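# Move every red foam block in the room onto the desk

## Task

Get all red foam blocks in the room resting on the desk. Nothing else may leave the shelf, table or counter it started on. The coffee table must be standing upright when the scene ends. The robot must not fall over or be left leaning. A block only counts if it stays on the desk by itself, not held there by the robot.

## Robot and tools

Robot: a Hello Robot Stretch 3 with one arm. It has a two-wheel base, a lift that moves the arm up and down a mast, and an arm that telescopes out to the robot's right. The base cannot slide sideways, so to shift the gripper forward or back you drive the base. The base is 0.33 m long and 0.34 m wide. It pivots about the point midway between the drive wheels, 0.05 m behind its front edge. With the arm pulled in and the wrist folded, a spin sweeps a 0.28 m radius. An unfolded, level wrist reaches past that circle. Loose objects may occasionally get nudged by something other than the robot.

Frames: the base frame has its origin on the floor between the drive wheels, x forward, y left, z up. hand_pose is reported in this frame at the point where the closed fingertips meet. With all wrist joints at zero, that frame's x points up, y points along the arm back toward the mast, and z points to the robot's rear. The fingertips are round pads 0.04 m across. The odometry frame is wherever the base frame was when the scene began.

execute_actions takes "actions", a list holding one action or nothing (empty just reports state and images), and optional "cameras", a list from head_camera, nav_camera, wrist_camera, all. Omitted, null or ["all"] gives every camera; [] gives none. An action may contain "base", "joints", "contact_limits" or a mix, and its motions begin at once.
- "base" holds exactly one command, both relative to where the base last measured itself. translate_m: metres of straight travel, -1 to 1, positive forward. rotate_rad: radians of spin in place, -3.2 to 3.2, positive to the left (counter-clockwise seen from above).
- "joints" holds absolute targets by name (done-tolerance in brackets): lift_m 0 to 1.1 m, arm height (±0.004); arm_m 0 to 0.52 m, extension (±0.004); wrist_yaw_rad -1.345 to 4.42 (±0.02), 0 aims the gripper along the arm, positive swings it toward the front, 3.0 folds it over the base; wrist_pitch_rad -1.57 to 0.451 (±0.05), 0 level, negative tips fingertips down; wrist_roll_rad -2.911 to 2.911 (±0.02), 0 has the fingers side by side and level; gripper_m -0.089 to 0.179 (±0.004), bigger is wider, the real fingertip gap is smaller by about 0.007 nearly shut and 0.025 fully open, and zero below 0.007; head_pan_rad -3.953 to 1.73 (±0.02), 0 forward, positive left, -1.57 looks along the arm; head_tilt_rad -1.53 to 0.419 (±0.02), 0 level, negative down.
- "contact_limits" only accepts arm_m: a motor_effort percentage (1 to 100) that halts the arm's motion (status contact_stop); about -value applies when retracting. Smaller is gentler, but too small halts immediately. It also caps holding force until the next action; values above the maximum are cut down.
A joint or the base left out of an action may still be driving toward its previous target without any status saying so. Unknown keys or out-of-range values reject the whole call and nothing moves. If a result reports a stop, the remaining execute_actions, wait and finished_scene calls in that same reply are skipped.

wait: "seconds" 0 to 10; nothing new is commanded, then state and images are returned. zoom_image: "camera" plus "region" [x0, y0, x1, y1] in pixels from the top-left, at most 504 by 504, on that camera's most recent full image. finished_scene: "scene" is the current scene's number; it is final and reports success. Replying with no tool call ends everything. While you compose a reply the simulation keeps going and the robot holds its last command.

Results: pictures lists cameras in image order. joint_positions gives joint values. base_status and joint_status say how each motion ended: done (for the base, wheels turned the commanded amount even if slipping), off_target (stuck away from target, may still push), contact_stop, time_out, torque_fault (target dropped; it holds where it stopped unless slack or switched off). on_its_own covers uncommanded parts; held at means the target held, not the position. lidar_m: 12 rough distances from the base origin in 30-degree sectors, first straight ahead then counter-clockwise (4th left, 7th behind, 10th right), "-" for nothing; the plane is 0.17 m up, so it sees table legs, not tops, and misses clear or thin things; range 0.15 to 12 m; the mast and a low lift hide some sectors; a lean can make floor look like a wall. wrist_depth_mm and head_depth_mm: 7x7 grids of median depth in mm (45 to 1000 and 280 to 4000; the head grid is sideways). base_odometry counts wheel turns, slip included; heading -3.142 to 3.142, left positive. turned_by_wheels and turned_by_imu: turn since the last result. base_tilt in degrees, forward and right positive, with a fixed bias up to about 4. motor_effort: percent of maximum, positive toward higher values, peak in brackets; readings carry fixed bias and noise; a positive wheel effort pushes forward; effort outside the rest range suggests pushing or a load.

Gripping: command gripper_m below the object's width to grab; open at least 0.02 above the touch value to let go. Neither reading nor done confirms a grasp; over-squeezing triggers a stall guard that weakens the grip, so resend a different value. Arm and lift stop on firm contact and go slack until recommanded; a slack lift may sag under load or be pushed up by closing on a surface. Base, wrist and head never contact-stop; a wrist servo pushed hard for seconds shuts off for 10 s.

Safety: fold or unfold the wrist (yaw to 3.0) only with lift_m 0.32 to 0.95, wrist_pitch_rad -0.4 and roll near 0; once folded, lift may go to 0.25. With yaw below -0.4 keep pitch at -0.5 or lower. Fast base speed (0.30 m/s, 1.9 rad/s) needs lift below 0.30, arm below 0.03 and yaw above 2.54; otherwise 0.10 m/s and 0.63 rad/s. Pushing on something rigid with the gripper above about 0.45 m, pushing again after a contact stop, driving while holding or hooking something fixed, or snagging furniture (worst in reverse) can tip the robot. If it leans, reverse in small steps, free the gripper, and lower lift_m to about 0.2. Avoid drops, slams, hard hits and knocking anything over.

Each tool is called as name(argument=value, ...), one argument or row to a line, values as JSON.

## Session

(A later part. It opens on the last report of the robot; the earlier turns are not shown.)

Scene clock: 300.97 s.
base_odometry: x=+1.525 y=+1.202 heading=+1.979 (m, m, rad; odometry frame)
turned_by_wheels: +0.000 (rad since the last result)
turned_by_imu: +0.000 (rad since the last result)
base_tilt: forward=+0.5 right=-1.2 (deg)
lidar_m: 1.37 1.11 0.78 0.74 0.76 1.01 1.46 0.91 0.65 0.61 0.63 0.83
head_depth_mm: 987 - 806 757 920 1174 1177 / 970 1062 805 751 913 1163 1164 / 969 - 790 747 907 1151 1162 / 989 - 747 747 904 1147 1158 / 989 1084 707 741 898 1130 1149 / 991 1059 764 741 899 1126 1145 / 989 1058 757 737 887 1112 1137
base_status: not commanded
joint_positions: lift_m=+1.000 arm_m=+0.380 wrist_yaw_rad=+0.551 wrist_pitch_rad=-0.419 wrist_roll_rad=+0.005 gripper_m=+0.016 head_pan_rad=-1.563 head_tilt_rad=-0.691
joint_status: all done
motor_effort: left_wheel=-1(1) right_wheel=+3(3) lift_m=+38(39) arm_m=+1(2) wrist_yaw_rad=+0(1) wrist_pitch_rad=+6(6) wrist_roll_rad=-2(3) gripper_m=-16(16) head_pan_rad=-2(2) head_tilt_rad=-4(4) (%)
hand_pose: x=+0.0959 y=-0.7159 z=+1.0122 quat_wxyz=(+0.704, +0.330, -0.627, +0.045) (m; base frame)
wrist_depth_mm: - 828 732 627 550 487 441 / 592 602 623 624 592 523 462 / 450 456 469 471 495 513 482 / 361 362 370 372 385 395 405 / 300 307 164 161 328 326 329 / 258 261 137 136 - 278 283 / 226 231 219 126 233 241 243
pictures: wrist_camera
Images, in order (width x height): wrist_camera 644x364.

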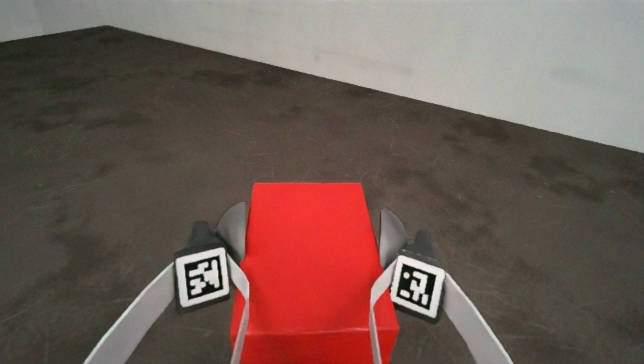

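execute_actions(
  actions=[
    {"joints":{"arm_m":0}},
  ],
  cameras=[],
)

execute_actions(
  actions=[
    {"joints":{"lift_m":0.88,"wrist_pitch_rad":-0.4,"head_pan_rad":0,"head_tilt_rad":-0.9}},
  ],
  cameras=[],
)

execute_actions(
  actions=[
    {"joints":{"wrist_yaw_rad":2.7}},
  ],
  cameras=["head_camera","wrist_camera"],
)

execute_actions(
  actions=[
    {"joints":{"lift_m":0.27}},
  ],
  cameras=["wrist_camera"],
)

execute_actions(
  actions=[
    {"base":{"rotate_rad":2.81}},
  ],
  cameras=["head_camera","nav_camera"],
)

Scene clock: 315.43 s.
base_odometry: x=+1.525 y=+1.202 heading=+1.979 (m, m, rad; odometry frame)
turned_by_wheels: +0.000 (rad since the last result)
turned_by_imu: +0.000 (rad since the last result)
base_tilt: forward=+0.5 right=-1.1 (deg)
lidar_m: 1.37 1.11 0.78 0.74 0.76 1.01 1.46 0.91 0.65 0.61 0.63 0.83
head_depth_mm: 1002 1098 906 - - - 1171 / 1006 1093 802 - - - 1146 / 999 1087 792 - - - 1135 / 996 1084 782 - - - 1152 / 998 1076 794 - - 1246 1152 / 996 1062 765 - 916 1127 1141 / 990 1065 756 657 912 1121 1137
base_status: not commanded
joint_positions: lift_m=+1.000 arm_m=+0.002 wrist_yaw_rad=+0.551 wrist_pitch_rad=-0.420 wrist_roll_rad=+0.005 gripper_m=+0.016 head_pan_rad=-1.563 head_tilt_rad=-0.691
joint_status: all done
joint sent to its limit — the command would take arm_m past its lower limit, so that joint was sent only as far as its limit.
motor_effort: left_wheel=-1(1) right_wheel=+3(2) lift_m=+38(38) arm_m=-3(3) wrist_yaw_rad=-1(1) wrist_pitch_rad=+6(7) wrist_roll_rad=-3(3) gripper_m=-16(16) head_pan_rad=-2(2) head_tilt_rad=-4(4) (%)
hand_pose: x=+0.0958 y=-0.3377 z=+1.0121 quat_wxyz=(+0.704, +0.330, -0.627, +0.045) (m; base frame)
wrist_depth_mm: - 947 - 949 890 775 689 / 773 645 643 654 682 709 724 / - 733 536 490 504 510 525 / - 831 639 460 428 399 413 / - - 164 160 469 399 349 / - - 137 136 - 441 385 / - - - 126 568 476 411
pictures: none
No camera images: the call's "cameras" was empty. Leave "cameras" out to get every camera's image.

Scene clock: 317.37 s.
base_odometry: x=+1.525 y=+1.202 heading=+1.979 (m, m, rad; odometry frame)
turned_by_wheels: +0.000 (rad since the last result)
turned_by_imu: +0.000 (rad since the last result)
base_tilt: forward=+0.5 right=-1.1 (deg)
lidar_m: 1.36 1.11 0.78 0.74 0.76 1.01 1.46 0.91 0.64 0.61 0.63 0.83
head_depth_mm: 1207 1424 1713 1612 1436 1257 1114 / 1212 1418 1715 1657 1433 1247 1112 / 1193 1405 1707 1652 1428 1235 1109 / 1195 1404 1696 1650 1417 1232 1098 / 1194 1402 1687 1643 1401 1233 1087 / 1185 1392 1670 1628 1393 1224 1086 / 1184 1388 1658 1606 1381 1216 1079
base_status: not commanded
joint_positions: lift_m=+0.880 arm_m=+0.002 wrist_yaw_rad=+0.551 wrist_pitch_rad=-0.420 wrist_roll_rad=+0.005 gripper_m=+0.016 head_pan_rad=-0.007 head_tilt_rad=-0.889
joint_status: all done
motor_effort: left_wheel=-1(1) right_wheel=+2(2) lift_m=+30(32) arm_m=-2(2) wrist_yaw_rad=-1(0) wrist_pitch_rad=+6(6) wrist_roll_rad=-2(3) gripper_m=-16(16) head_pan_rad=+3(34) head_tilt_rad=-5(21) (%)
hand_pose: x=+0.0958 y=-0.3376 z=+0.8924 quat_wxyz=(+0.704, +0.330, -0.627, +0.045) (m; base frame)
wrist_depth_mm: 694 548 477 488 516 543 581 / 791 625 511 417 369 338 344 / - 697 563 480 411 349 298 / - 795 638 479 441 385 337 / - - 165 160 463 413 355 / - - 136 136 - 446 388 / - - - 125 561 474 416
pictures: none
No camera images: the call's "cameras" was empty. Leave "cameras" out to get every camera's image.

Scene clock: 319.43 s.
base_odometry: x=+1.525 y=+1.202 heading=+1.979 (m, m, rad; odometry frame)
turned_by_wheels: +0.000 (rad since the last result)
turned_by_imu: +0.000 (rad since the last result)
base_tilt: forward=+0.5 right=-1.1 (deg)
lidar_m: 1.37 1.11 0.78 0.74 0.76 1.01 1.46 0.91 0.65 0.61 0.63 0.83
head_depth_mm: 1206 1416 1724 1600 1431 1255 1111 / 1212 1416 1717 1680 1429 1240 1105 / 1200 1407 1709 1657 1426 1242 1100 / 1199 1406 1702 1659 1415 1235 1099 / 1195 1403 1678 1633 1394 1227 1040 / 1183 1398 1687 1623 1395 1219 317 / 1188 1383 1668 1609 1387 1216 323
base_status: not commanded
joint_positions: lift_m=+0.880 arm_m=+0.002 wrist_yaw_rad=+2.697 wrist_pitch_rad=-0.420 wrist_roll_rad=+0.005 gripper_m=+0.016 head_pan_rad=-0.007 head_tilt_rad=-0.889
joint_status: all done
motor_effort: left_wheel=-1(1) right_wheel=+2(3) lift_m=+29(30) arm_m=-2(3) wrist_yaw_rad=+2(4) wrist_pitch_rad=+7(7) wrist_roll_rad=-3(3) gripper_m=-16(16) head_pan_rad=+3(3) head_tilt_rad=-5(5) (%)
hand_pose: x=+0.0751 y=+0.0558 z=+0.8924 quat_wxyz=(+0.296, +0.708, -0.009, +0.640) (m; base frame)
wrist_depth_mm: 596 644 739 819 865 - - / 645 692 805 913 - - - / 682 737 833 - - - - / 734 800 906 - - - - / - 879 163 160 - - - / - 937 137 137 - - - / - - - 125 - - -
pictures: head_camera (sideways: a quarter turn clockwise sets it upright), wrist_camera
Images, in order (width x height): head_camera 896x504, wrist_camera 644x364.

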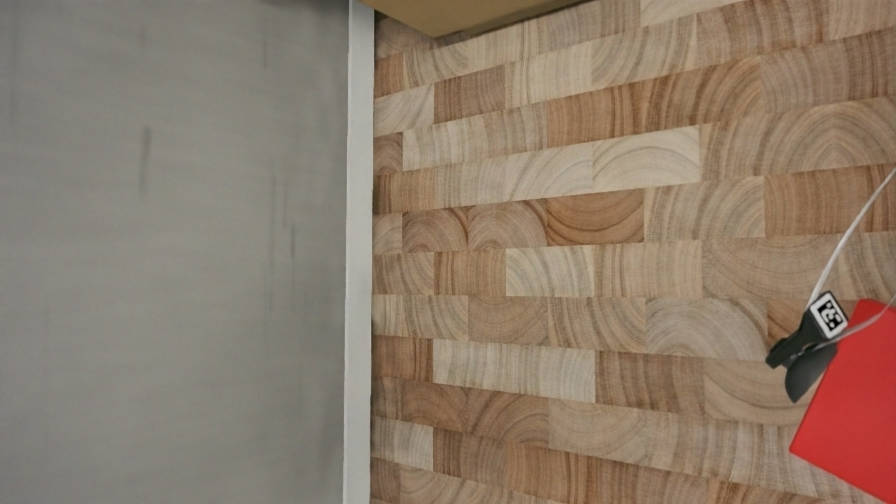

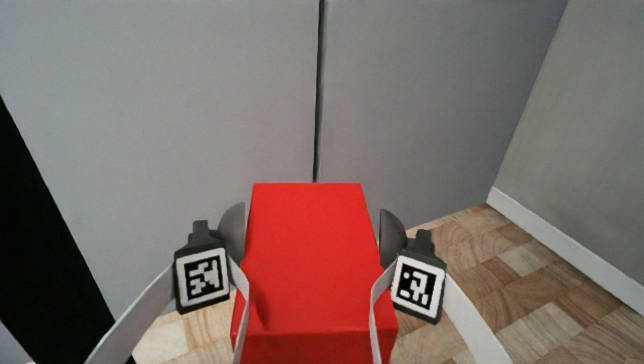

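Scene clock: 325.80 s.
base_odometry: x=+1.525 y=+1.202 heading=+1.979 (m, m, rad; odometry frame)
turned_by_wheels: +0.000 (rad since the last result)
turned_by_imu: +0.000 (rad since the last result)
base_tilt: forward=+0.5 right=-1.2 (deg)
lidar_m: 1.36 1.11 0.78 0.74 0.76 1.01 1.46 0.92 0.64 0.61 0.63 0.83
head_depth_mm: 1211 1422 1708 1603 1434 1247 1110 / 1204 1421 1708 1668 1434 1247 1104 / 1204 1411 1696 1659 1419 1246 1101 / 1191 1405 1705 1641 1404 1236 1092 / 1192 1404 1686 1652 1408 1221 1094 / 1187 1397 1677 1623 1388 1228 1089 / 1181 1391 1675 1614 1390 1220 1081
base_status: not commanded
joint_positions: lift_m=+0.270 arm_m=+0.002 wrist_yaw_rad=+2.697 wrist_pitch_rad=-0.420 wrist_roll_rad=+0.005 gripper_m=+0.016 head_pan_rad=-0.007 head_tilt_rad=-0.889
joint_status: all done
motor_effort: left_wheel=-1(1) right_wheel=+2(3) lift_m=+29(30) arm_m=-2(2) wrist_yaw_rad=+1(1) wrist_pitch_rad=+6(7) wrist_roll_rad=-2(2) gripper_m=-16(16) head_pan_rad=+3(3) head_tilt_rad=-5(5) (%)
hand_pose: x=+0.0751 y=+0.0559 z=+0.2824 quat_wxyz=(+0.296, +0.708, -0.009, +0.641) (m; base frame)
wrist_depth_mm: 599 663 750 820 928 - - / 643 707 780 895 - - - / 698 739 783 883 895 893 908 / 642 647 671 690 699 714 718 / - 553 163 158 586 561 594 / - 480 135 136 - 498 508 / - - 124 124 411 430 432
pictures: wrist_camera
Images, in order (width x height): wrist_camera 644x364.

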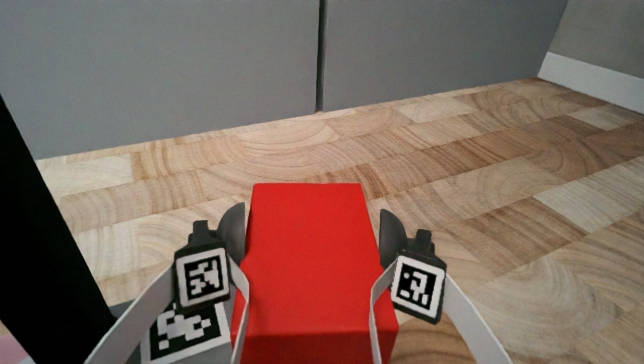

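Scene clock: 328.73 s.
base_odometry: x=+1.525 y=+1.201 heading=-1.494 (m, m, rad; odometry frame)
turned_by_wheels: +2.810 (rad since the last result)
turned_by_imu: +2.841 (rad since the last result)
base_tilt: forward=+0.5 right=-1.1 (deg)
lidar_m: 1.22 1.46 0.77 0.62 0.61 0.66 1.01 1.37 0.94 0.75 0.74 0.81
head_depth_mm: 957 1040 1121 1240 1354 1247 1111 / 1125 1226 1349 1506 1425 1245 1106 / 1358 1503 1696 1665 1425 1246 1101 / 2317 2482 1995 1651 1402 1233 1093 / 2217 2400 1971 1638 1402 1229 1088 / 2138 2352 1957 1633 1395 1222 1091 / 1947 1468 1689 1619 1392 1209 1081
base_status: done
joint_positions: lift_m=+0.270 arm_m=+0.002 wrist_yaw_rad=+2.698 wrist_pitch_rad=-0.420 wrist_roll_rad=+0.005 gripper_m=+0.016 head_pan_rad=-0.007 head_tilt_rad=-0.889
joint_status: not commanded
motor_effort: left_wheel=-1(7) right_wheel=+3(13) lift_m=+30(29) arm_m=-1(2) wrist_yaw_rad=+2(1) wrist_pitch_rad=+7(7) wrist_roll_rad=-3(3) gripper_m=-16(16) head_pan_rad=+3(3) head_tilt_rad=-5(4) (%)
hand_pose: x=+0.0750 y=+0.0559 z=+0.2824 quat_wxyz=(+0.296, +0.708, -0.009, +0.641) (m; base frame)
wrist_depth_mm: 502 590 709 866 - - - / 542 630 807 - - - - / 617 717 797 879 913 904 944 / 624 664 677 699 696 697 724 / - 557 163 160 576 581 593 / - 485 135 136 - 492 500 / - - 124 125 413 430 431
pictures: head_camera (sideways: a quarter turn clockwise sets it upright), nav_camera (sideways: a quarter turn counterclockwise sets it upright)
Images, in order (width x height): head_camera 896x504, nav_camera 672x504.

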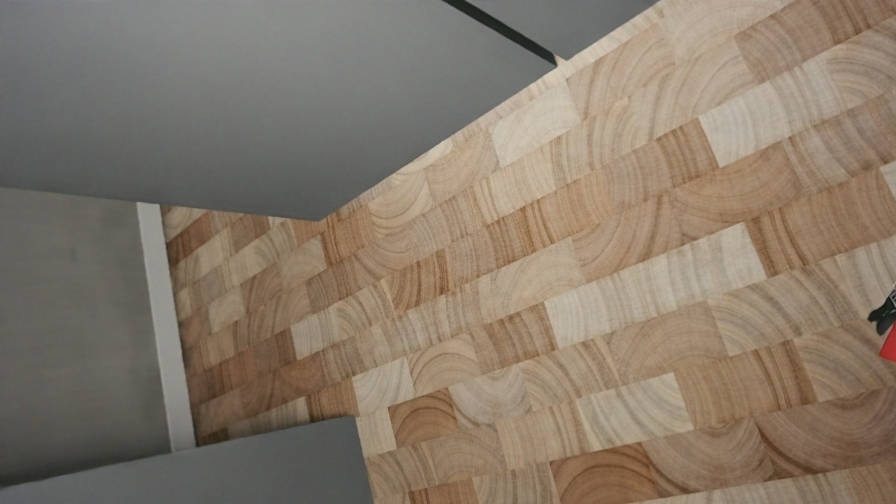

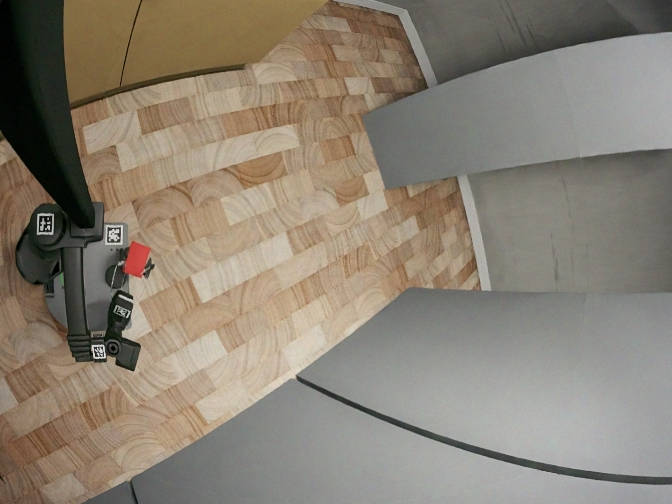

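execute_actions(
  actions=[
    {"base":{"rotate_rad":0.07}},
  ],
  cameras=[],
)

execute_actions(
  actions=[
    {"base":{"translate_m":0.85}},
  ],
  cameras=[],
)

execute_actions(
  actions=[
    {"base":{"rotate_rad":0.23},"joints":{"head_tilt_rad":-1.05}},
  ],
  cameras=["head_camera","nav_camera"],
)

Scene clock: 337.93 s.
base_odometry: x=+1.525 y=+1.201 heading=-1.424 (m, m, rad; odometry frame)
turned_by_wheels: +0.070 (rad since the last result)
turned_by_imu: +0.071 (rad since the last result)
base_tilt: forward=+0.5 right=-1.2 (deg)
lidar_m: 1.35 1.46 0.74 0.61 0.61 0.68 1.11 1.37 0.90 0.75 0.75 0.83
head_depth_mm: 1055 1130 1212 1307 1378 1253 1113 / 1257 1360 1496 1588 1428 1243 1105 / 2319 2392 1872 1662 1415 1238 1104 / 2242 2440 1988 1649 1413 1237 1094 / 2173 2370 1955 1615 1401 1230 1094 / 2081 2265 1800 1624 1398 1220 1083 / 1228 1417 1687 1610 1389 1205 1079
base_status: done
joint_positions: lift_m=+0.270 arm_m=+0.002 wrist_yaw_rad=+2.698 wrist_pitch_rad=-0.420 wrist_roll_rad=+0.005 gripper_m=+0.016 head_pan_rad=-0.007 head_tilt_rad=-0.889
joint_status: not commanded
motor_effort: left_wheel=-1(7) right_wheel=+2(10) lift_m=+30(30) arm_m=-3(2) wrist_yaw_rad=+1(1) wrist_pitch_rad=+7(6) wrist_roll_rad=-3(3) gripper_m=-16(16) head_pan_rad=+3(3) head_tilt_rad=-5(5) (%)
hand_pose: x=+0.0750 y=+0.0559 z=+0.2824 quat_wxyz=(+0.296, +0.708, -0.009, +0.641) (m; base frame)
wrist_depth_mm: 504 572 660 837 - - - / 527 615 758 - - - - / 607 690 787 854 886 911 952 / 642 663 673 704 701 704 715 / - 541 164 159 583 577 601 / - 481 135 136 - 496 507 / - - 123 125 420 432 437
pictures: none
No camera images: the call's "cameras" was empty. Leave "cameras" out to get every camera's image.

Scene clock: 342.57 s.
base_odometry: x=+1.649 y=+0.361 heading=-1.424 (m, m, rad; odometry frame)
turned_by_wheels: +0.000 (rad since the last result)
turned_by_imu: +0.001 (rad since the last result)
base_tilt: forward=+0.5 right=-1.2 (deg)
lidar_m: 1.58 0.67 0.74 1.47 0.93 0.99 1.60 1.07 0.57 0.48 0.47 0.53
head_depth_mm: 1603 717 760 818 887 972 1060 / 1566 1877 2023 1024 1125 1206 1110 / 1528 1803 1978 1665 1400 1240 1111 / 1472 1724 1906 1654 1408 1233 1095 / 1423 1651 1893 1631 1398 1223 1090 / 1386 1609 1829 1618 1393 1224 1087 / 1330 1549 1779 1516 1244 1213 1080
base_status: done
joint_positions: lift_m=+0.270 arm_m=+0.002 wrist_yaw_rad=+2.698 wrist_pitch_rad=-0.420 wrist_roll_rad=+0.005 gripper_m=+0.016 head_pan_rad=-0.007 head_tilt_rad=-0.890
joint_status: not commanded
motor_effort: left_wheel=-1(5) right_wheel=+3(10) lift_m=+29(30) arm_m=-1(2) wrist_yaw_rad=+0(1) wrist_pitch_rad=+7(7) wrist_roll_rad=-2(2) gripper_m=-16(16) head_pan_rad=+3(2) head_tilt_rad=-5(5) (%)
hand_pose: x=+0.0750 y=+0.0559 z=+0.2824 quat_wxyz=(+0.296, +0.708, -0.009, +0.641) (m; base frame)
wrist_depth_mm: - - - - 689 570 811 / - - - - 733 612 - / 790 811 841 861 776 690 900 / 656 666 659 674 693 692 720 / - 542 163 160 594 581 589 / - 482 135 137 - 493 503 / - - 124 125 422 436 439
pictures: none
No camera images: the call's "cameras" was empty. Leave "cameras" out to get every camera's image.

Scene clock: 343.70 s.
base_odometry: x=+1.649 y=+0.361 heading=-1.194 (m, m, rad; odometry frame)
turned_by_wheels: +0.230 (rad since the last result)
turned_by_imu: +0.233 (rad since the last result)
base_tilt: forward=+0.5 right=-1.2 (deg)
lidar_m: 0.93 0.67 0.85 0.88 0.90 1.14 2.17 0.75 0.51 0.47 0.48 0.62
head_depth_mm: 1538 1855 1716 1108 1130 1155 1080 / 1518 1863 1706 1497 1339 1197 1109 / 1503 1832 1684 1489 1319 1200 1117 / 1506 1805 1693 1475 1316 1187 1114 / 1492 1805 1661 1466 1318 1189 856 / 1304 1118 1001 1255 1309 1173 1101 / 614 702 876 1187 1302 1175 1072
base_status: done
joint_positions: lift_m=+0.270 arm_m=+0.002 wrist_yaw_rad=+2.698 wrist_pitch_rad=-0.420 wrist_roll_rad=+0.005 gripper_m=+0.016 head_pan_rad=-0.007 head_tilt_rad=-1.037
joint_status: all done
motor_effort: left_wheel=-1(6) right_wheel=+2(11) lift_m=+30(30) arm_m=-2(1) wrist_yaw_rad=+0(2) wrist_pitch_rad=+7(7) wrist_roll_rad=-3(2) gripper_m=-16(16) head_pan_rad=+3(3) head_tilt_rad=-6(20) (%)
hand_pose: x=+0.0750 y=+0.0559 z=+0.2824 quat_wxyz=(+0.296, +0.708, -0.009, +0.641) (m; base frame)
wrist_depth_mm: 689 - - - - 629 512 / 801 - - - - 655 537 / 820 812 825 872 843 689 567 / 659 655 676 688 698 682 624 / - 545 164 161 595 578 591 / - 484 135 136 - 494 504 / - - 124 126 422 431 449
pictures: head_camera (sideways: a quarter turn clockwise sets it upright), nav_camera (sideways: a quarter turn counterclockwise sets it upright)
Images, in order (width x height): head_camera 896x504, nav_camera 672x504.

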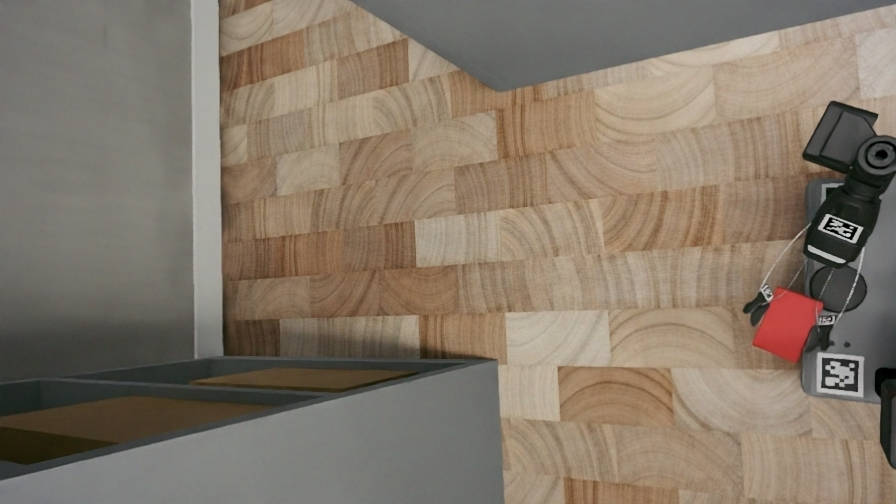

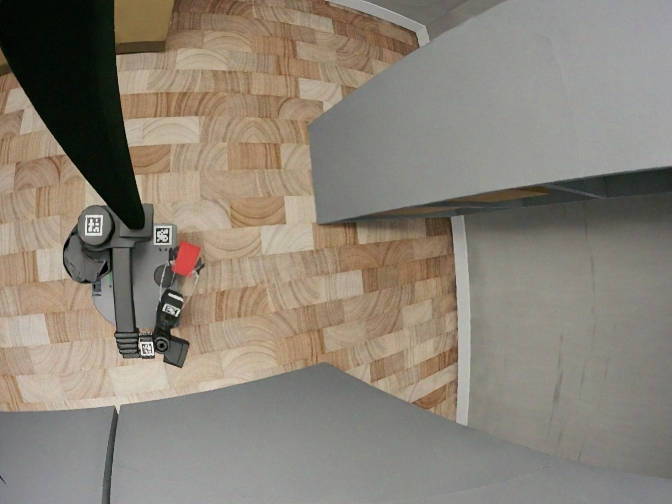

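execute_actions(
  actions=[
    {"base":{"rotate_rad":-0.2}},
  ],
  cameras=[],
)

execute_actions(
  actions=[
    {"base":{"translate_m":0.28}},
  ],
  cameras=[],
)

execute_actions(
  actions=[
    {"base":{"rotate_rad":0.245},"joints":{"head_tilt_rad":-1.2}},
  ],
  cameras=["head_camera","nav_camera"],
)

Scene clock: 354.07 s.
base_odometry: x=+1.649 y=+0.361 heading=-1.394 (m, m, rad; odometry frame)
turned_by_wheels: -0.200 (rad since the last result)
turned_by_imu: -0.203 (rad since the last result)
base_tilt: forward=+0.5 right=-1.1 (deg)
lidar_m: 1.58 0.67 0.75 1.47 0.88 1.00 1.68 1.02 0.57 0.47 0.47 0.54
head_depth_mm: 1688 788 832 903 992 1092 1086 / 1672 1917 1671 1166 1275 1200 1103 / 1615 1880 1703 1500 1331 1199 1121 / 1554 1840 1683 1473 1314 1184 1127 / 1498 1795 1679 1471 1311 1185 854 / 1461 1766 1658 1457 1304 1175 1095 / 1414 1657 1418 1172 1300 1169 1067
base_status: done
joint_positions: lift_m=+0.270 arm_m=+0.002 wrist_yaw_rad=+2.698 wrist_pitch_rad=-0.420 wrist_roll_rad=+0.005 gripper_m=+0.016 head_pan_rad=-0.007 head_tilt_rad=-1.037
joint_status: not commanded
motor_effort: left_wheel=+1(7) right_wheel=-2(9) lift_m=+29(29) arm_m=-2(2) wrist_yaw_rad=+2(1) wrist_pitch_rad=+7(7) wrist_roll_rad=-3(3) gripper_m=-16(16) head_pan_rad=+3(3) head_tilt_rad=-6(6) (%)
hand_pose: x=+0.0750 y=+0.0559 z=+0.2824 quat_wxyz=(+0.296, +0.708, -0.009, +0.641) (m; base frame)
wrist_depth_mm: - - - - 724 571 685 / - - - - 760 619 886 / 796 823 864 877 814 684 888 / 651 651 659 698 688 699 739 / - 552 163 160 580 582 597 / - 476 135 136 - 500 510 / - - 124 125 416 433 438
pictures: none
No camera images: the call's "cameras" was empty. Leave "cameras" out to get every camera's image.

Scene clock: 356.77 s.
base_odometry: x=+1.698 y=+0.085 heading=-1.394 (m, m, rad; odometry frame)
turned_by_wheels: +0.000 (rad since the last result)
turned_by_imu: +0.000 (rad since the last result)
base_tilt: forward=+0.5 right=-1.1 (deg)
lidar_m: 1.32 0.45 0.45 0.75 1.02 1.10 1.84 0.84 0.46 0.39 0.39 0.45
head_depth_mm: 1422 1781 1720 756 816 900 1009 / 1379 1682 1706 1499 1100 1164 1110 / 1333 1622 1705 1493 1332 1200 1121 / 1288 1569 1672 1478 1312 1190 1121 / 1254 1499 1675 1467 1310 1185 851 / 1210 1464 1649 1461 1308 1176 1098 / 1175 1397 1589 1411 1212 1170 1071
base_status: done
joint_positions: lift_m=+0.270 arm_m=+0.002 wrist_yaw_rad=+2.698 wrist_pitch_rad=-0.420 wrist_roll_rad=+0.005 gripper_m=+0.016 head_pan_rad=-0.007 head_tilt_rad=-1.038
joint_status: not commanded
motor_effort: left_wheel=+1(8) right_wheel=-2(7) lift_m=+30(29) arm_m=-2(2) wrist_yaw_rad=+1(2) wrist_pitch_rad=+7(7) wrist_roll_rad=-3(3) gripper_m=-16(16) head_pan_rad=+3(2) head_tilt_rad=-5(6) (%)
hand_pose: x=+0.0749 y=+0.0559 z=+0.2824 quat_wxyz=(+0.296, +0.708, -0.009, +0.641) (m; base frame)
wrist_depth_mm: - - - 529 446 608 937 / - - - 584 496 710 - / 813 841 825 637 625 781 903 / 647 663 683 616 614 710 728 / - 554 164 159 588 594 592 / - 481 135 136 - 502 504 / - - 124 125 420 432 447
pictures: none
No camera images: the call's "cameras" was empty. Leave "cameras" out to get every camera's image.

Scene clock: 357.80 s.
base_odometry: x=+1.698 y=+0.085 heading=-1.149 (m, m, rad; odometry frame)
turned_by_wheels: +0.245 (rad since the last result)
turned_by_imu: +0.248 (rad since the last result)
base_tilt: forward=+0.5 right=-1.1 (deg)
lidar_m: 1.28 0.45 0.53 1.31 1.00 1.30 1.92 0.59 0.41 0.39 0.40 1.38
head_depth_mm: 1358 1627 1511 1389 992 994 994 / 1363 1618 1499 1382 1269 1191 1103 / 1364 1610 1501 1387 1264 1197 - / 1359 1596 1490 1368 1253 1198 - / 1360 1584 1487 1371 1256 923 - / 1276 1474 1292 1294 1255 1174 - / 801 801 796 945 1251 1154 1104
base_status: done
joint_positions: lift_m=+0.270 arm_m=+0.002 wrist_yaw_rad=+2.698 wrist_pitch_rad=-0.420 wrist_roll_rad=+0.005 gripper_m=+0.016 head_pan_rad=-0.006 head_tilt_rad=-1.185
joint_status: all done
motor_effort: left_wheel=-1(6) right_wheel=+2(10) lift_m=+30(29) arm_m=-2(1) wrist_yaw_rad=+1(1) wrist_pitch_rad=+7(7) wrist_roll_rad=-3(3) gripper_m=-16(16) head_pan_rad=+3(2) head_tilt_rad=-7(19) (%)
hand_pose: x=+0.0749 y=+0.0559 z=+0.2824 quat_wxyz=(+0.296, +0.708, -0.009, +0.641) (m; base frame)
wrist_depth_mm: - - - - 511 397 480 / - - - 808 527 435 546 / 794 817 847 792 562 539 630 / 646 658 682 681 571 582 665 / - 537 164 160 567 583 584 / - 487 134 137 - 506 495 / - - 124 125 418 439 436
pictures: head_camera (sideways: a quarter turn clockwise sets it upright), nav_camera (sideways: a quarter turn counterclockwise sets it upright)
Images, in order (width x height): head_camera 896x504, nav_camera 672x504.

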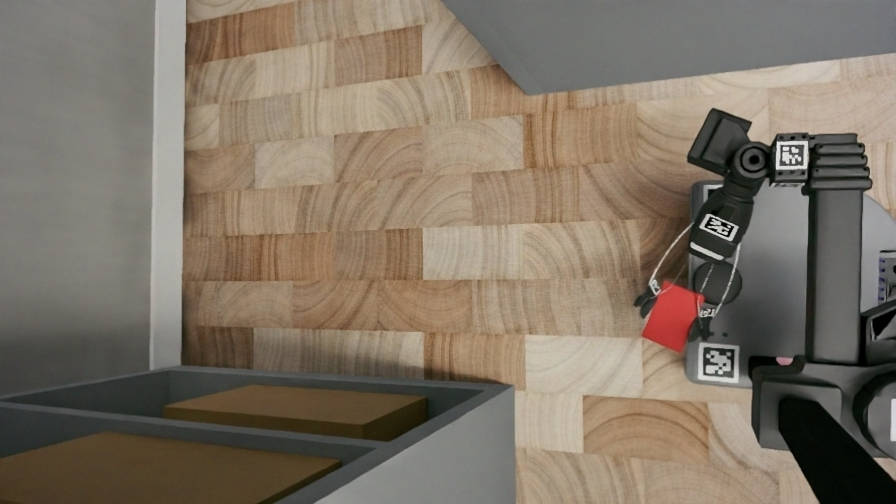

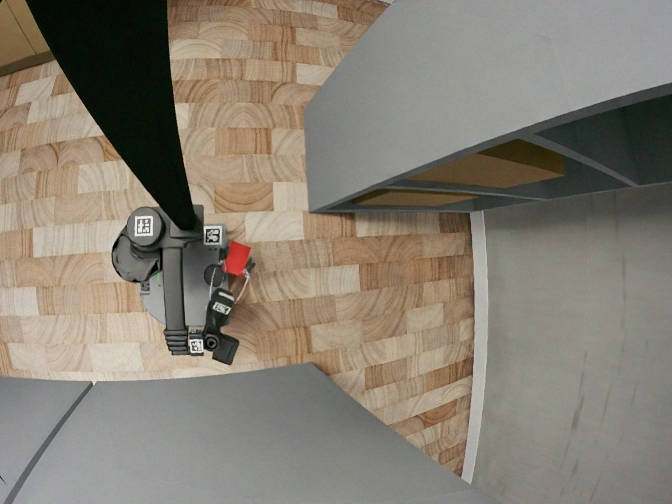

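execute_actions(
  actions=[
    {"base":{"rotate_rad":-0.3}},
  ],
  cameras=[],
)

execute_actions(
  actions=[
    {"base":{"translate_m":0.16}},
  ],
  cameras=[],
)

execute_actions(
  actions=[
    {"base":{"rotate_rad":0.3}},
  ],
  cameras=["head_camera"],
)

Scene clock: 365.03 s.
base_odometry: x=+1.698 y=+0.085 heading=-1.449 (m, m, rad; odometry frame)
turned_by_wheels: -0.300 (rad since the last result)
turned_by_imu: -0.304 (rad since the last result)
base_tilt: forward=+0.4 right=-1.2 (deg)
lidar_m: 1.32 0.61 0.45 0.69 1.00 1.06 1.69 0.94 0.48 0.40 0.39 0.43
head_depth_mm: 1652 1669 709 781 890 1033 1094 / 1578 1670 1507 1041 1196 1190 1101 / 1520 1666 1495 1374 1268 1199 - / 1451 1618 1485 1374 1262 1201 - / 1392 1599 1482 1360 1256 921 - / 1337 1574 1476 1357 1254 1172 - / 1279 1558 1462 1298 1224 1157 1099
base_status: done
joint_positions: lift_m=+0.270 arm_m=+0.002 wrist_yaw_rad=+2.698 wrist_pitch_rad=-0.420 wrist_roll_rad=+0.005 gripper_m=+0.016 head_pan_rad=-0.006 head_tilt_rad=-1.186
joint_status: not commanded
motor_effort: left_wheel=+1(6) right_wheel=-2(9) lift_m=+30(30) arm_m=-2(1) wrist_yaw_rad=+1(1) wrist_pitch_rad=+7(6) wrist_roll_rad=-3(3) gripper_m=-16(16) head_pan_rad=+3(3) head_tilt_rad=-6(7) (%)
hand_pose: x=+0.0749 y=+0.0559 z=+0.2824 quat_wxyz=(+0.296, +0.708, -0.009, +0.641) (m; base frame)
wrist_depth_mm: - - 664 501 525 700 964 / - - 763 546 589 836 - / 810 827 789 593 658 847 966 / 635 644 657 585 654 719 734 / - 548 163 160 580 586 600 / - 486 134 136 - 494 502 / - - 124 125 415 440 434
pictures: none
No camera images: the call's "cameras" was empty. Leave "cameras" out to get every camera's image.

Scene clock: 366.93 s.
base_odometry: x=+1.718 y=-0.074 heading=-1.449 (m, m, rad; odometry frame)
turned_by_wheels: +0.000 (rad since the last result)
turned_by_imu: +0.000 (rad since the last result)
base_tilt: forward=+0.5 right=-1.1 (deg)
lidar_m: 1.17 0.69 0.36 0.43 1.10 1.12 1.79 0.81 0.42 0.34 0.34 0.38
head_depth_mm: 1460 1687 1521 701 762 879 1044 / 1392 1631 1522 1381 1026 1147 1105 / 1333 1593 1498 1384 1266 1203 - / 1273 1577 1484 1368 1267 1197 - / 1228 1515 1470 1364 1258 914 - / 1180 1458 1481 1357 1254 1175 - / 1136 1394 1466 1344 1205 1152 1105
base_status: done
joint_positions: lift_m=+0.270 arm_m=+0.002 wrist_yaw_rad=+2.698 wrist_pitch_rad=-0.420 wrist_roll_rad=+0.005 gripper_m=+0.016 head_pan_rad=-0.006 head_tilt_rad=-1.186
joint_status: not commanded
motor_effort: left_wheel=+1(8) right_wheel=-2(7) lift_m=+30(30) arm_m=-2(2) wrist_yaw_rad=+1(1) wrist_pitch_rad=+7(7) wrist_roll_rad=-3(3) gripper_m=-16(16) head_pan_rad=+3(3) head_tilt_rad=-6(6) (%)
hand_pose: x=+0.0749 y=+0.0559 z=+0.2824 quat_wxyz=(+0.296, +0.708, -0.009, +0.641) (m; base frame)
wrist_depth_mm: - 635 428 507 579 941 847 / - 930 469 540 632 - 892 / 806 775 528 589 695 879 884 / 655 662 593 482 681 707 749 / - 551 164 160 585 598 597 / - 493 135 136 - 497 504 / - - 124 125 416 441 437
pictures: none
No camera images: the call's "cameras" was empty. Leave "cameras" out to get every camera's image.

Scene clock: 368.33 s.
base_odometry: x=+1.718 y=-0.074 heading=-1.149 (m, m, rad; odometry frame)
turned_by_wheels: +0.300 (rad since the last result)
turned_by_imu: +0.304 (rad since the last result)
base_tilt: forward=+0.5 right=-1.2 (deg)
lidar_m: 1.17 0.50 0.36 1.60 1.23 1.37 1.65 0.51 0.36 0.34 0.35 1.23
head_depth_mm: 1206 1525 1514 1386 904 850 852 / 1204 1511 1509 1380 1275 1148 1088 / 1197 1514 1509 1369 1271 1203 - / 1207 1513 1506 1361 1259 1193 - / 1197 1505 1487 1359 1258 921 - / 1197 1448 1448 1332 1243 1178 - / 1040 961 1053 1058 1195 1160 1108
base_status: done
joint_positions: lift_m=+0.270 arm_m=+0.002 wrist_yaw_rad=+2.698 wrist_pitch_rad=-0.420 wrist_roll_rad=+0.005 gripper_m=+0.016 head_pan_rad=-0.006 head_tilt_rad=-1.186
joint_status: not commanded
motor_effort: left_wheel=-1(6) right_wheel=+3(10) lift_m=+30(30) arm_m=-2(2) wrist_yaw_rad=+1(1) wrist_pitch_rad=+7(7) wrist_roll_rad=-3(3) gripper_m=-16(16) head_pan_rad=+3(3) head_tilt_rad=-5(6) (%)
hand_pose: x=+0.0749 y=+0.0559 z=+0.2824 quat_wxyz=(+0.296, +0.708, -0.009, +0.641) (m; base frame)
wrist_depth_mm: - - - 452 472 470 557 / - - - 484 508 513 646 / 792 803 827 519 546 591 764 / 642 648 666 477 570 642 714 / - 548 163 160 566 587 599 / - 486 134 136 - 497 498 / - - 124 125 419 432 439
pictures: head_camera (sideways: a quarter turn clockwise sets it upright)
Images, in order (width x height): head_camera 896x504.

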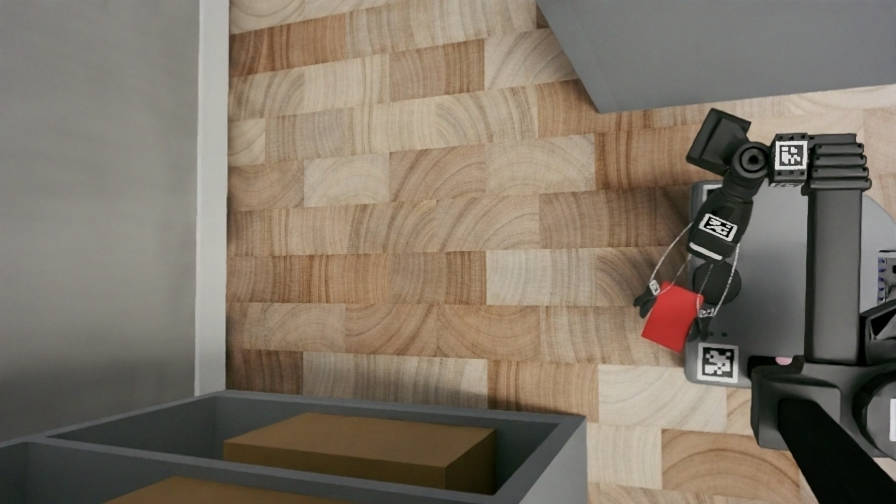

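execute_actions(
  actions=[
    {"base":{"rotate_rad":0.05}},
  ],
  cameras=[],
)

execute_actions(
  actions=[
    {"base":{"translate_m":0.25}},
  ],
  cameras=["head_camera"],
)

Scene clock: 373.00 s.
base_odometry: x=+1.718 y=-0.074 heading=-1.099 (m, m, rad; odometry frame)
turned_by_wheels: +0.050 (rad since the last result)
turned_by_imu: +0.050 (rad since the last result)
base_tilt: forward=+0.5 right=-1.1 (deg)
lidar_m: 1.15 0.38 0.36 1.61 1.27 1.44 1.34 0.48 0.35 0.34 0.35 1.21
head_depth_mm: 1179 1480 1521 1384 990 859 836 / 1193 1484 1508 1384 1277 1149 1084 / 1194 1497 1502 1382 1272 1206 - / 1192 1506 1499 1364 1268 1196 - / 1197 1508 1475 1360 1251 921 - / 1161 1449 1377 1327 1239 1178 - / 1017 866 850 992 1207 1159 1104
base_status: done
joint_positions: lift_m=+0.270 arm_m=+0.002 wrist_yaw_rad=+2.698 wrist_pitch_rad=-0.420 wrist_roll_rad=+0.005 gripper_m=+0.016 head_pan_rad=-0.006 head_tilt_rad=-1.186
joint_status: not commanded
motor_effort: left_wheel=-2(7) right_wheel=+3(9) lift_m=+30(29) arm_m=-1(2) wrist_yaw_rad=+1(2) wrist_pitch_rad=+7(7) wrist_roll_rad=-3(3) gripper_m=-16(16) head_pan_rad=+3(3) head_tilt_rad=-6(6) (%)
hand_pose: x=+0.0749 y=+0.0559 z=+0.2824 quat_wxyz=(+0.296, +0.708, -0.009, +0.641) (m; base frame)
wrist_depth_mm: - - - 494 379 444 509 / - - - 525 496 486 581 / 810 820 840 567 533 558 670 / 660 658 649 498 548 602 692 / - 553 165 160 552 577 596 / - 480 135 136 - 500 510 / - - 124 125 417 438 443
pictures: none
No camera images: the call's "cameras" was empty. Leave "cameras" out to get every camera's image.

Scene clock: 375.60 s.
base_odometry: x=+1.831 y=-0.297 heading=-1.099 (m, m, rad; odometry frame)
turned_by_wheels: +0.000 (rad since the last result)
turned_by_imu: +0.000 (rad since the last result)
base_tilt: forward=+0.5 right=-1.1 (deg)
lidar_m: 0.92 0.41 0.33 0.27 1.27 1.44 1.34 0.48 0.35 0.34 1.30 0.95
head_depth_mm: 926 1151 1469 1388 1273 1188 832 / 923 1160 1458 1368 1267 1194 1085 / 928 1166 1463 1378 1270 1200 - / 926 1173 1462 1364 1262 1193 - / 935 1174 1448 1365 1257 919 - / 934 1145 1381 1317 1236 1164 - / 889 942 868 964 1008 1116 1100
base_status: done
joint_positions: lift_m=+0.270 arm_m=+0.002 wrist_yaw_rad=+2.698 wrist_pitch_rad=-0.420 wrist_roll_rad=+0.005 gripper_m=+0.016 head_pan_rad=-0.006 head_tilt_rad=-1.186
joint_status: not commanded
motor_effort: left_wheel=-1(5) right_wheel=+3(11) lift_m=+30(30) arm_m=-1(2) wrist_yaw_rad=+0(1) wrist_pitch_rad=+7(7) wrist_roll_rad=-3(3) gripper_m=-16(16) head_pan_rad=+3(3) head_tilt_rad=-6(6) (%)
hand_pose: x=+0.0749 y=+0.0559 z=+0.2824 quat_wxyz=(+0.296, +0.708, -0.009, +0.641) (m; base frame)
wrist_depth_mm: - 273 674 355 388 435 673 / - 300 738 382 422 490 723 / 803 744 654 430 473 551 724 / 646 633 540 441 523 605 690 / - 546 164 160 559 573 593 / - 488 135 136 - 510 501 / - - 124 125 417 429 439
pictures: head_camera (sideways: a quarter turn clockwise sets it upright)
Images, in order (width x height): head_camera 896x504.

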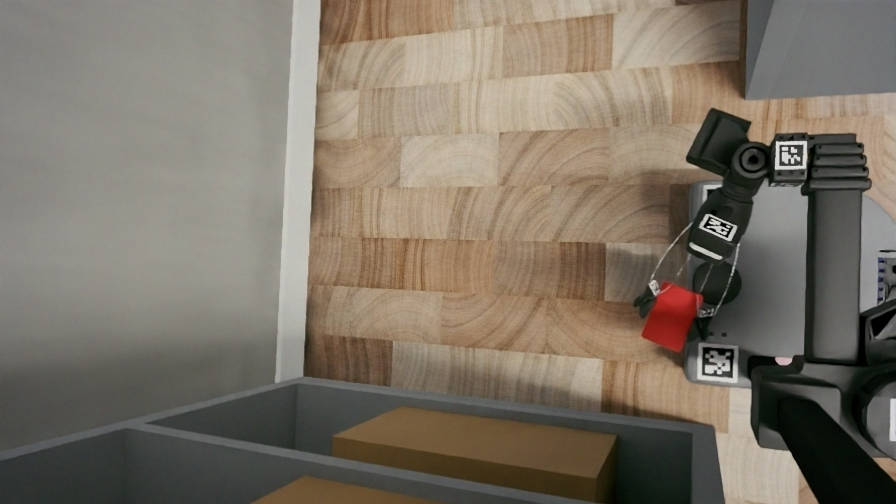

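execute_actions(
  actions=[
    {"base":{"translate_m":0.12}},
  ],
  cameras=[],
)

execute_actions(
  actions=[
    {"base":{"rotate_rad":-0.35}},
  ],
  cameras=[],
)

execute_actions(
  actions=[
    {"base":{"translate_m":0.3},"joints":{"head_tilt_rad":-0.9}},
  ],
  cameras=["nav_camera"],
)

Scene clock: 383.97 s.
base_odometry: x=+1.886 y=-0.404 heading=-1.100 (m, m, rad; odometry frame)
turned_by_wheels: +0.000 (rad since the last result)
turned_by_imu: +0.000 (rad since the last result)
base_tilt: forward=+0.5 right=-1.2 (deg)
lidar_m: 0.80 0.41 0.30 0.29 0.28 1.44 1.33 0.48 0.38 0.62 1.13 0.82
head_depth_mm: 797 996 1337 1391 1290 1188 1017 / 800 1006 1339 1382 1276 1196 1094 / 801 1006 1360 1373 1276 1203 - / 804 1016 1356 1370 1259 1196 - / 806 1017 1370 1360 1254 918 - / 812 1020 1309 1312 1230 1169 - / 789 919 869 967 939 1070 923
base_status: done
joint_positions: lift_m=+0.270 arm_m=+0.002 wrist_yaw_rad=+2.698 wrist_pitch_rad=-0.420 wrist_roll_rad=+0.005 gripper_m=+0.016 head_pan_rad=-0.006 head_tilt_rad=-1.186
joint_status: not commanded
motor_effort: left_wheel=+0(6) right_wheel=+2(11) lift_m=+30(29) arm_m=-2(2) wrist_yaw_rad=+1(1) wrist_pitch_rad=+7(7) wrist_roll_rad=-3(2) gripper_m=-16(16) head_pan_rad=+3(3) head_tilt_rad=-6(6) (%)
hand_pose: x=+0.0749 y=+0.0559 z=+0.2824 quat_wxyz=(+0.296, +0.708, -0.009, +0.641) (m; base frame)
wrist_depth_mm: 410 617 315 348 379 430 615 / 371 671 337 372 417 488 620 / 342 647 373 408 470 656 665 / 355 523 408 424 535 608 669 / - 440 164 160 556 577 603 / - 389 134 136 - 502 509 / - - 124 126 421 433 435
pictures: none
No camera images: the call's "cameras" was empty. Leave "cameras" out to get every camera's image.

Scene clock: 385.30 s.
base_odometry: x=+1.886 y=-0.404 heading=-1.449 (m, m, rad; odometry frame)
turned_by_wheels: -0.350 (rad since the last result)
turned_by_imu: -0.354 (rad since the last result)
base_tilt: forward=+0.5 right=-1.1 (deg)
lidar_m: 0.80 0.79 0.35 0.29 0.28 1.29 1.78 0.80 0.41 0.38 1.83 0.98
head_depth_mm: 983 1289 1508 1397 1276 1187 1042 / 941 1219 1481 1383 1266 1194 1101 / 897 1152 1459 1372 1273 1205 - / 859 1087 1435 1365 1274 1204 - / 828 1032 1369 1365 1253 922 - / 798 985 1286 1351 1247 1172 - / 765 941 1208 1354 1208 1053 1043
base_status: done
joint_positions: lift_m=+0.270 arm_m=+0.002 wrist_yaw_rad=+2.698 wrist_pitch_rad=-0.420 wrist_roll_rad=+0.005 gripper_m=+0.016 head_pan_rad=-0.006 head_tilt_rad=-1.186
joint_status: not commanded
motor_effort: left_wheel=+1(7) right_wheel=-2(8) lift_m=+29(30) arm_m=-2(2) wrist_yaw_rad=+1(1) wrist_pitch_rad=+7(7) wrist_roll_rad=-3(3) gripper_m=-16(16) head_pan_rad=+3(3) head_tilt_rad=-6(6) (%)
hand_pose: x=+0.0749 y=+0.0559 z=+0.2824 quat_wxyz=(+0.296, +0.708, -0.009, +0.641) (m; base frame)
wrist_depth_mm: 273 302 356 435 739 661 603 / 289 320 376 482 785 725 623 / 417 340 404 525 750 762 638 / 497 364 439 521 674 722 655 / - 401 164 159 597 580 606 / - 401 135 136 - 505 501 / - - 124 125 418 448 440
pictures: none
No camera images: the call's "cameras" was empty. Leave "cameras" out to get every camera's image.

Scene clock: 388.07 s.
base_odometry: x=+1.922 y=-0.701 heading=-1.449 (m, m, rad; odometry frame)
turned_by_wheels: +0.000 (rad since the last result)
turned_by_imu: +0.000 (rad since the last result)
base_tilt: forward=+0.5 right=-1.2 (deg)
lidar_m: 0.52 0.52 0.57 0.39 0.39 0.43 1.97 0.57 0.50 0.77 1.23 0.63
head_depth_mm: 516 622 784 1051 1379 1252 1110 / 496 593 735 967 1340 1245 1098 / 477 567 695 894 1266 1233 1104 / 461 542 659 837 1151 1236 1094 / 444 519 625 786 1064 1228 1092 / 428 500 596 738 977 1188 1086 / 414 479 569 697 907 1167 1083
base_status: done
joint_positions: lift_m=+0.270 arm_m=+0.002 wrist_yaw_rad=+2.698 wrist_pitch_rad=-0.420 wrist_roll_rad=+0.005 gripper_m=+0.016 head_pan_rad=-0.006 head_tilt_rad=-0.901
joint_status: all done
motor_effort: left_wheel=+2(8) right_wheel=-1(6) lift_m=+29(30) arm_m=-2(1) wrist_yaw_rad=+1(1) wrist_pitch_rad=+7(7) wrist_roll_rad=-3(3) gripper_m=-16(16) head_pan_rad=+3(2) head_tilt_rad=+1(21) (%)
hand_pose: x=+0.0749 y=+0.0559 z=+0.2824 quat_wxyz=(+0.296, +0.708, -0.009, +0.641) (m; base frame)
wrist_depth_mm: 343 386 830 625 541 450 390 / 359 406 814 664 570 471 400 / 383 442 672 691 612 500 422 / 412 476 560 646 631 534 440 / - 481 164 160 586 543 459 / - 475 135 136 - 508 472 / - - 124 125 426 428 445
pictures: nav_camera (sideways: a quarter turn counterclockwise sets it upright)
Images, in order (width x height): nav_camera 672x504.

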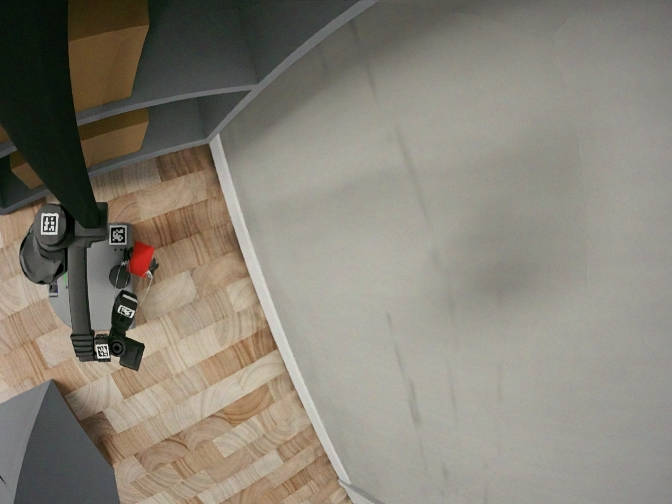

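execute_actions(
  actions=[
    {"base":{"rotate_rad":-1.25},"joints":{"head_tilt_rad":-0.7}},
  ],
  cameras=["head_camera","nav_camera"],
)

Scene clock: 392.30 s.
base_odometry: x=+1.922 y=-0.701 heading=-2.699 (m, m, rad; odometry frame)
turned_by_wheels: -1.250 (rad since the last result)
turned_by_imu: -1.263 (rad since the last result)
base_tilt: forward=+0.5 right=-1.2 (deg)
lidar_m: 2.10 0.75 0.54 0.52 0.53 0.41 0.39 0.40 0.52 0.99 0.50 0.61
head_depth_mm: 2568 2900 2748 2041 1594 1076 1064 / 2539 2923 2686 2022 1633 1345 1160 / 2564 2850 2650 1992 1615 1345 1159 / 2596 2976 2610 1976 1600 1335 1145 / 2583 2952 2566 1975 1592 1329 1140 / 2507 2605 2340 1944 1572 1321 1140 / 1560 1592 1641 1703 1530 1318 1127
base_status: done
joint_positions: lift_m=+0.270 arm_m=+0.002 wrist_yaw_rad=+2.698 wrist_pitch_rad=-0.420 wrist_roll_rad=+0.005 gripper_m=+0.016 head_pan_rad=-0.006 head_tilt_rad=-0.704
joint_status: all done
motor_effort: left_wheel=+1(8) right_wheel=-2(9) lift_m=+29(29) arm_m=-2(2) wrist_yaw_rad=+1(0) wrist_pitch_rad=+7(7) wrist_roll_rad=-3(3) gripper_m=-16(16) head_pan_rad=+3(3) head_tilt_rad=+2(19) (%)
hand_pose: x=+0.0749 y=+0.0559 z=+0.2824 quat_wxyz=(+0.296, +0.708, -0.009, +0.641) (m; base frame)
wrist_depth_mm: 431 472 511 584 649 734 840 / 464 501 559 632 756 830 - / 505 540 596 684 768 884 904 / 524 569 638 671 708 702 718 / - 550 164 159 601 585 602 / - 477 135 137 - 502 505 / - - 124 125 413 426 440
pictures: head_camera (sideways: a quarter turn clockwise sets it upright), nav_camera (sideways: a quarter turn counterclockwise sets it upright)
Images, in order (width x height): head_camera 896x504, nav_camera 672x504.

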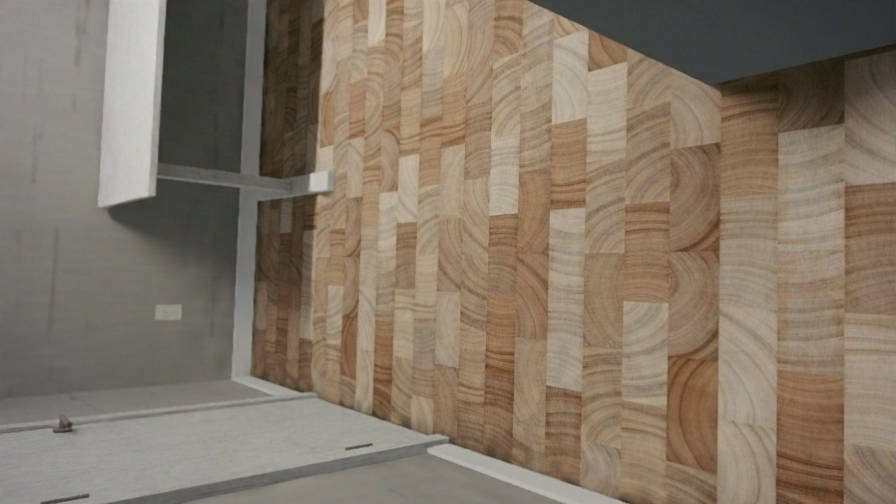

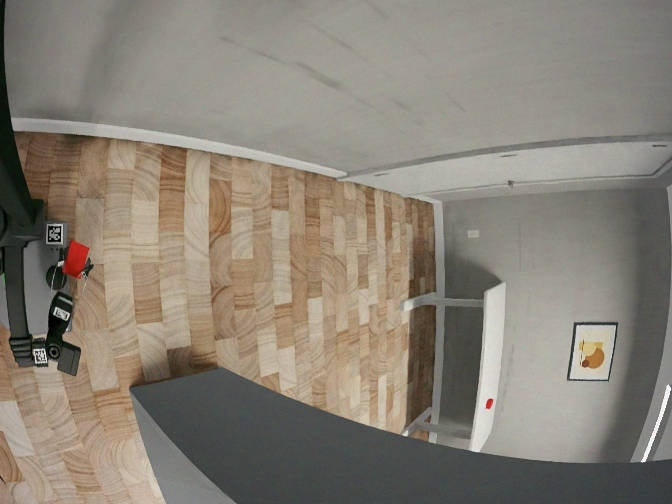

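execute_actions(
  actions=[
    {"base":{"translate_m":1.0},"joints":{"head_tilt_rad":-0.8}},
  ],
  cameras=[],
)

execute_actions(
  actions=[
    {"base":{"translate_m":0.5}},
  ],
  cameras=["head_camera","nav_camera"],
)

Scene clock: 404.23 s.
base_odometry: x=+1.018 y=-1.129 heading=-2.699 (m, m, rad; odometry frame)
turned_by_wheels: +0.000 (rad since the last result)
turned_by_imu: +0.001 (rad since the last result)
base_tilt: forward=+0.5 right=-1.1 (deg)
lidar_m: 1.62 0.73 0.56 0.54 0.55 0.75 1.38 0.61 0.52 1.18 2.25 2.13
head_depth_mm: 1738 1466 2234 1824 1519 1303 1138 / 1731 1448 2235 1831 1507 1298 1127 / 1725 1989 2205 1823 1514 1289 1128 / 1766 2013 2187 1814 1498 1282 1126 / 1751 1995 2229 1791 1492 1277 1111 / 1743 2017 2195 1779 1476 1260 1103 / 1656 1711 1721 1677 1478 1258 1100
base_status: done
joint_positions: lift_m=+0.270 arm_m=+0.002 wrist_yaw_rad=+2.698 wrist_pitch_rad=-0.420 wrist_roll_rad=+0.005 gripper_m=+0.016 head_pan_rad=-0.006 head_tilt_rad=-0.791
joint_status: all done
motor_effort: left_wheel=+1(9) right_wheel=-2(7) lift_m=+30(30) arm_m=-2(2) wrist_yaw_rad=+2(1) wrist_pitch_rad=+7(7) wrist_roll_rad=-3(3) gripper_m=-16(16) head_pan_rad=+3(3) head_tilt_rad=-4(14) (%)
hand_pose: x=+0.0749 y=+0.0559 z=+0.2824 quat_wxyz=(+0.296, +0.708, -0.009, +0.641) (m; base frame)
wrist_depth_mm: 447 490 537 590 654 751 862 / 471 530 568 639 725 830 - / 515 562 623 681 808 877 918 / 547 591 638 667 693 711 718 / - 554 164 160 593 584 594 / - 476 135 136 - 495 507 / - - 124 125 413 436 440
pictures: none
No camera images: the call's "cameras" was empty. Leave "cameras" out to get every camera's image.

Scene clock: 407.47 s.
base_odometry: x=+0.567 y=-1.343 heading=-2.699 (m, m, rad; odometry frame)
turned_by_wheels: +0.000 (rad since the last result)
turned_by_imu: +0.001 (rad since the last result)
base_tilt: forward=+0.5 right=-1.1 (deg)
lidar_m: 1.54 0.76 0.55 0.51 0.56 0.76 1.88 0.90 1.14 2.99 1.91 1.14
head_depth_mm: 1325 1378 1017 1796 1526 1308 1136 / 1321 1361 1013 1732 1498 1298 1132 / 1308 1480 1787 1803 1502 1284 1119 / 1318 1517 1784 1798 1499 1280 1116 / 1314 1523 1784 1791 1482 1270 1108 / 1318 1511 1777 1784 1473 1263 1111 / 1308 1514 1683 1679 1469 1263 1101
base_status: done
joint_positions: lift_m=+0.270 arm_m=+0.002 wrist_yaw_rad=+2.698 wrist_pitch_rad=-0.420 wrist_roll_rad=+0.005 gripper_m=+0.016 head_pan_rad=-0.006 head_tilt_rad=-0.791
joint_status: not commanded
motor_effort: left_wheel=+1(7) right_wheel=-1(7) lift_m=+29(30) arm_m=-2(1) wrist_yaw_rad=+1(2) wrist_pitch_rad=+7(7) wrist_roll_rad=-3(3) gripper_m=-16(16) head_pan_rad=+3(3) head_tilt_rad=-3(4) (%)
hand_pose: x=+0.0749 y=+0.0559 z=+0.2824 quat_wxyz=(+0.296, +0.708, -0.009, +0.641) (m; base frame)
wrist_depth_mm: 455 481 524 580 672 749 911 / 490 518 565 639 722 857 - / 525 552 631 689 796 897 971 / 555 600 634 679 684 695 725 / - 550 163 160 593 594 599 / - 479 135 136 - 506 512 / - - 123 125 417 435 440
pictures: head_camera (sideways: a quarter turn clockwise sets it upright), nav_camera (sideways: a quarter turn counterclockwise sets it upright)
Images, in order (width x height): head_camera 896x504, nav_camera 672x504.

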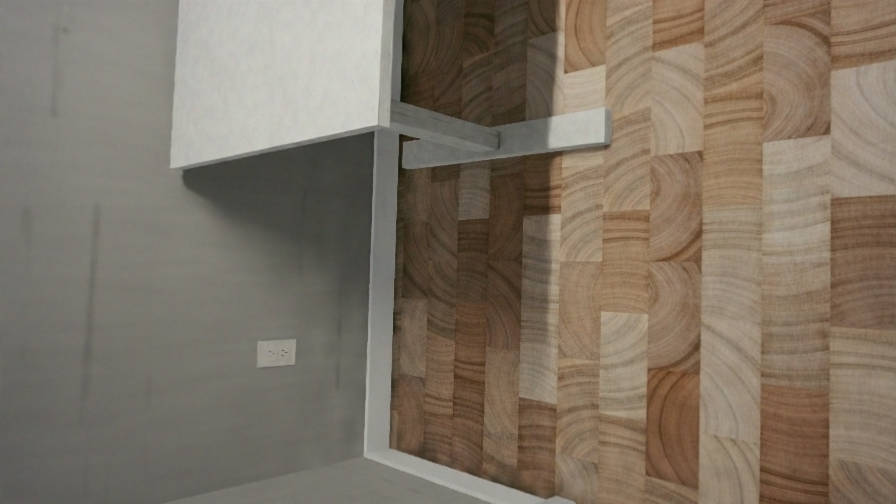

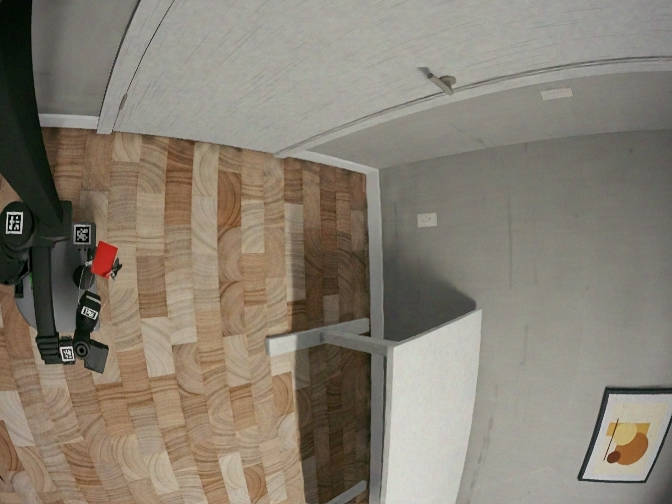

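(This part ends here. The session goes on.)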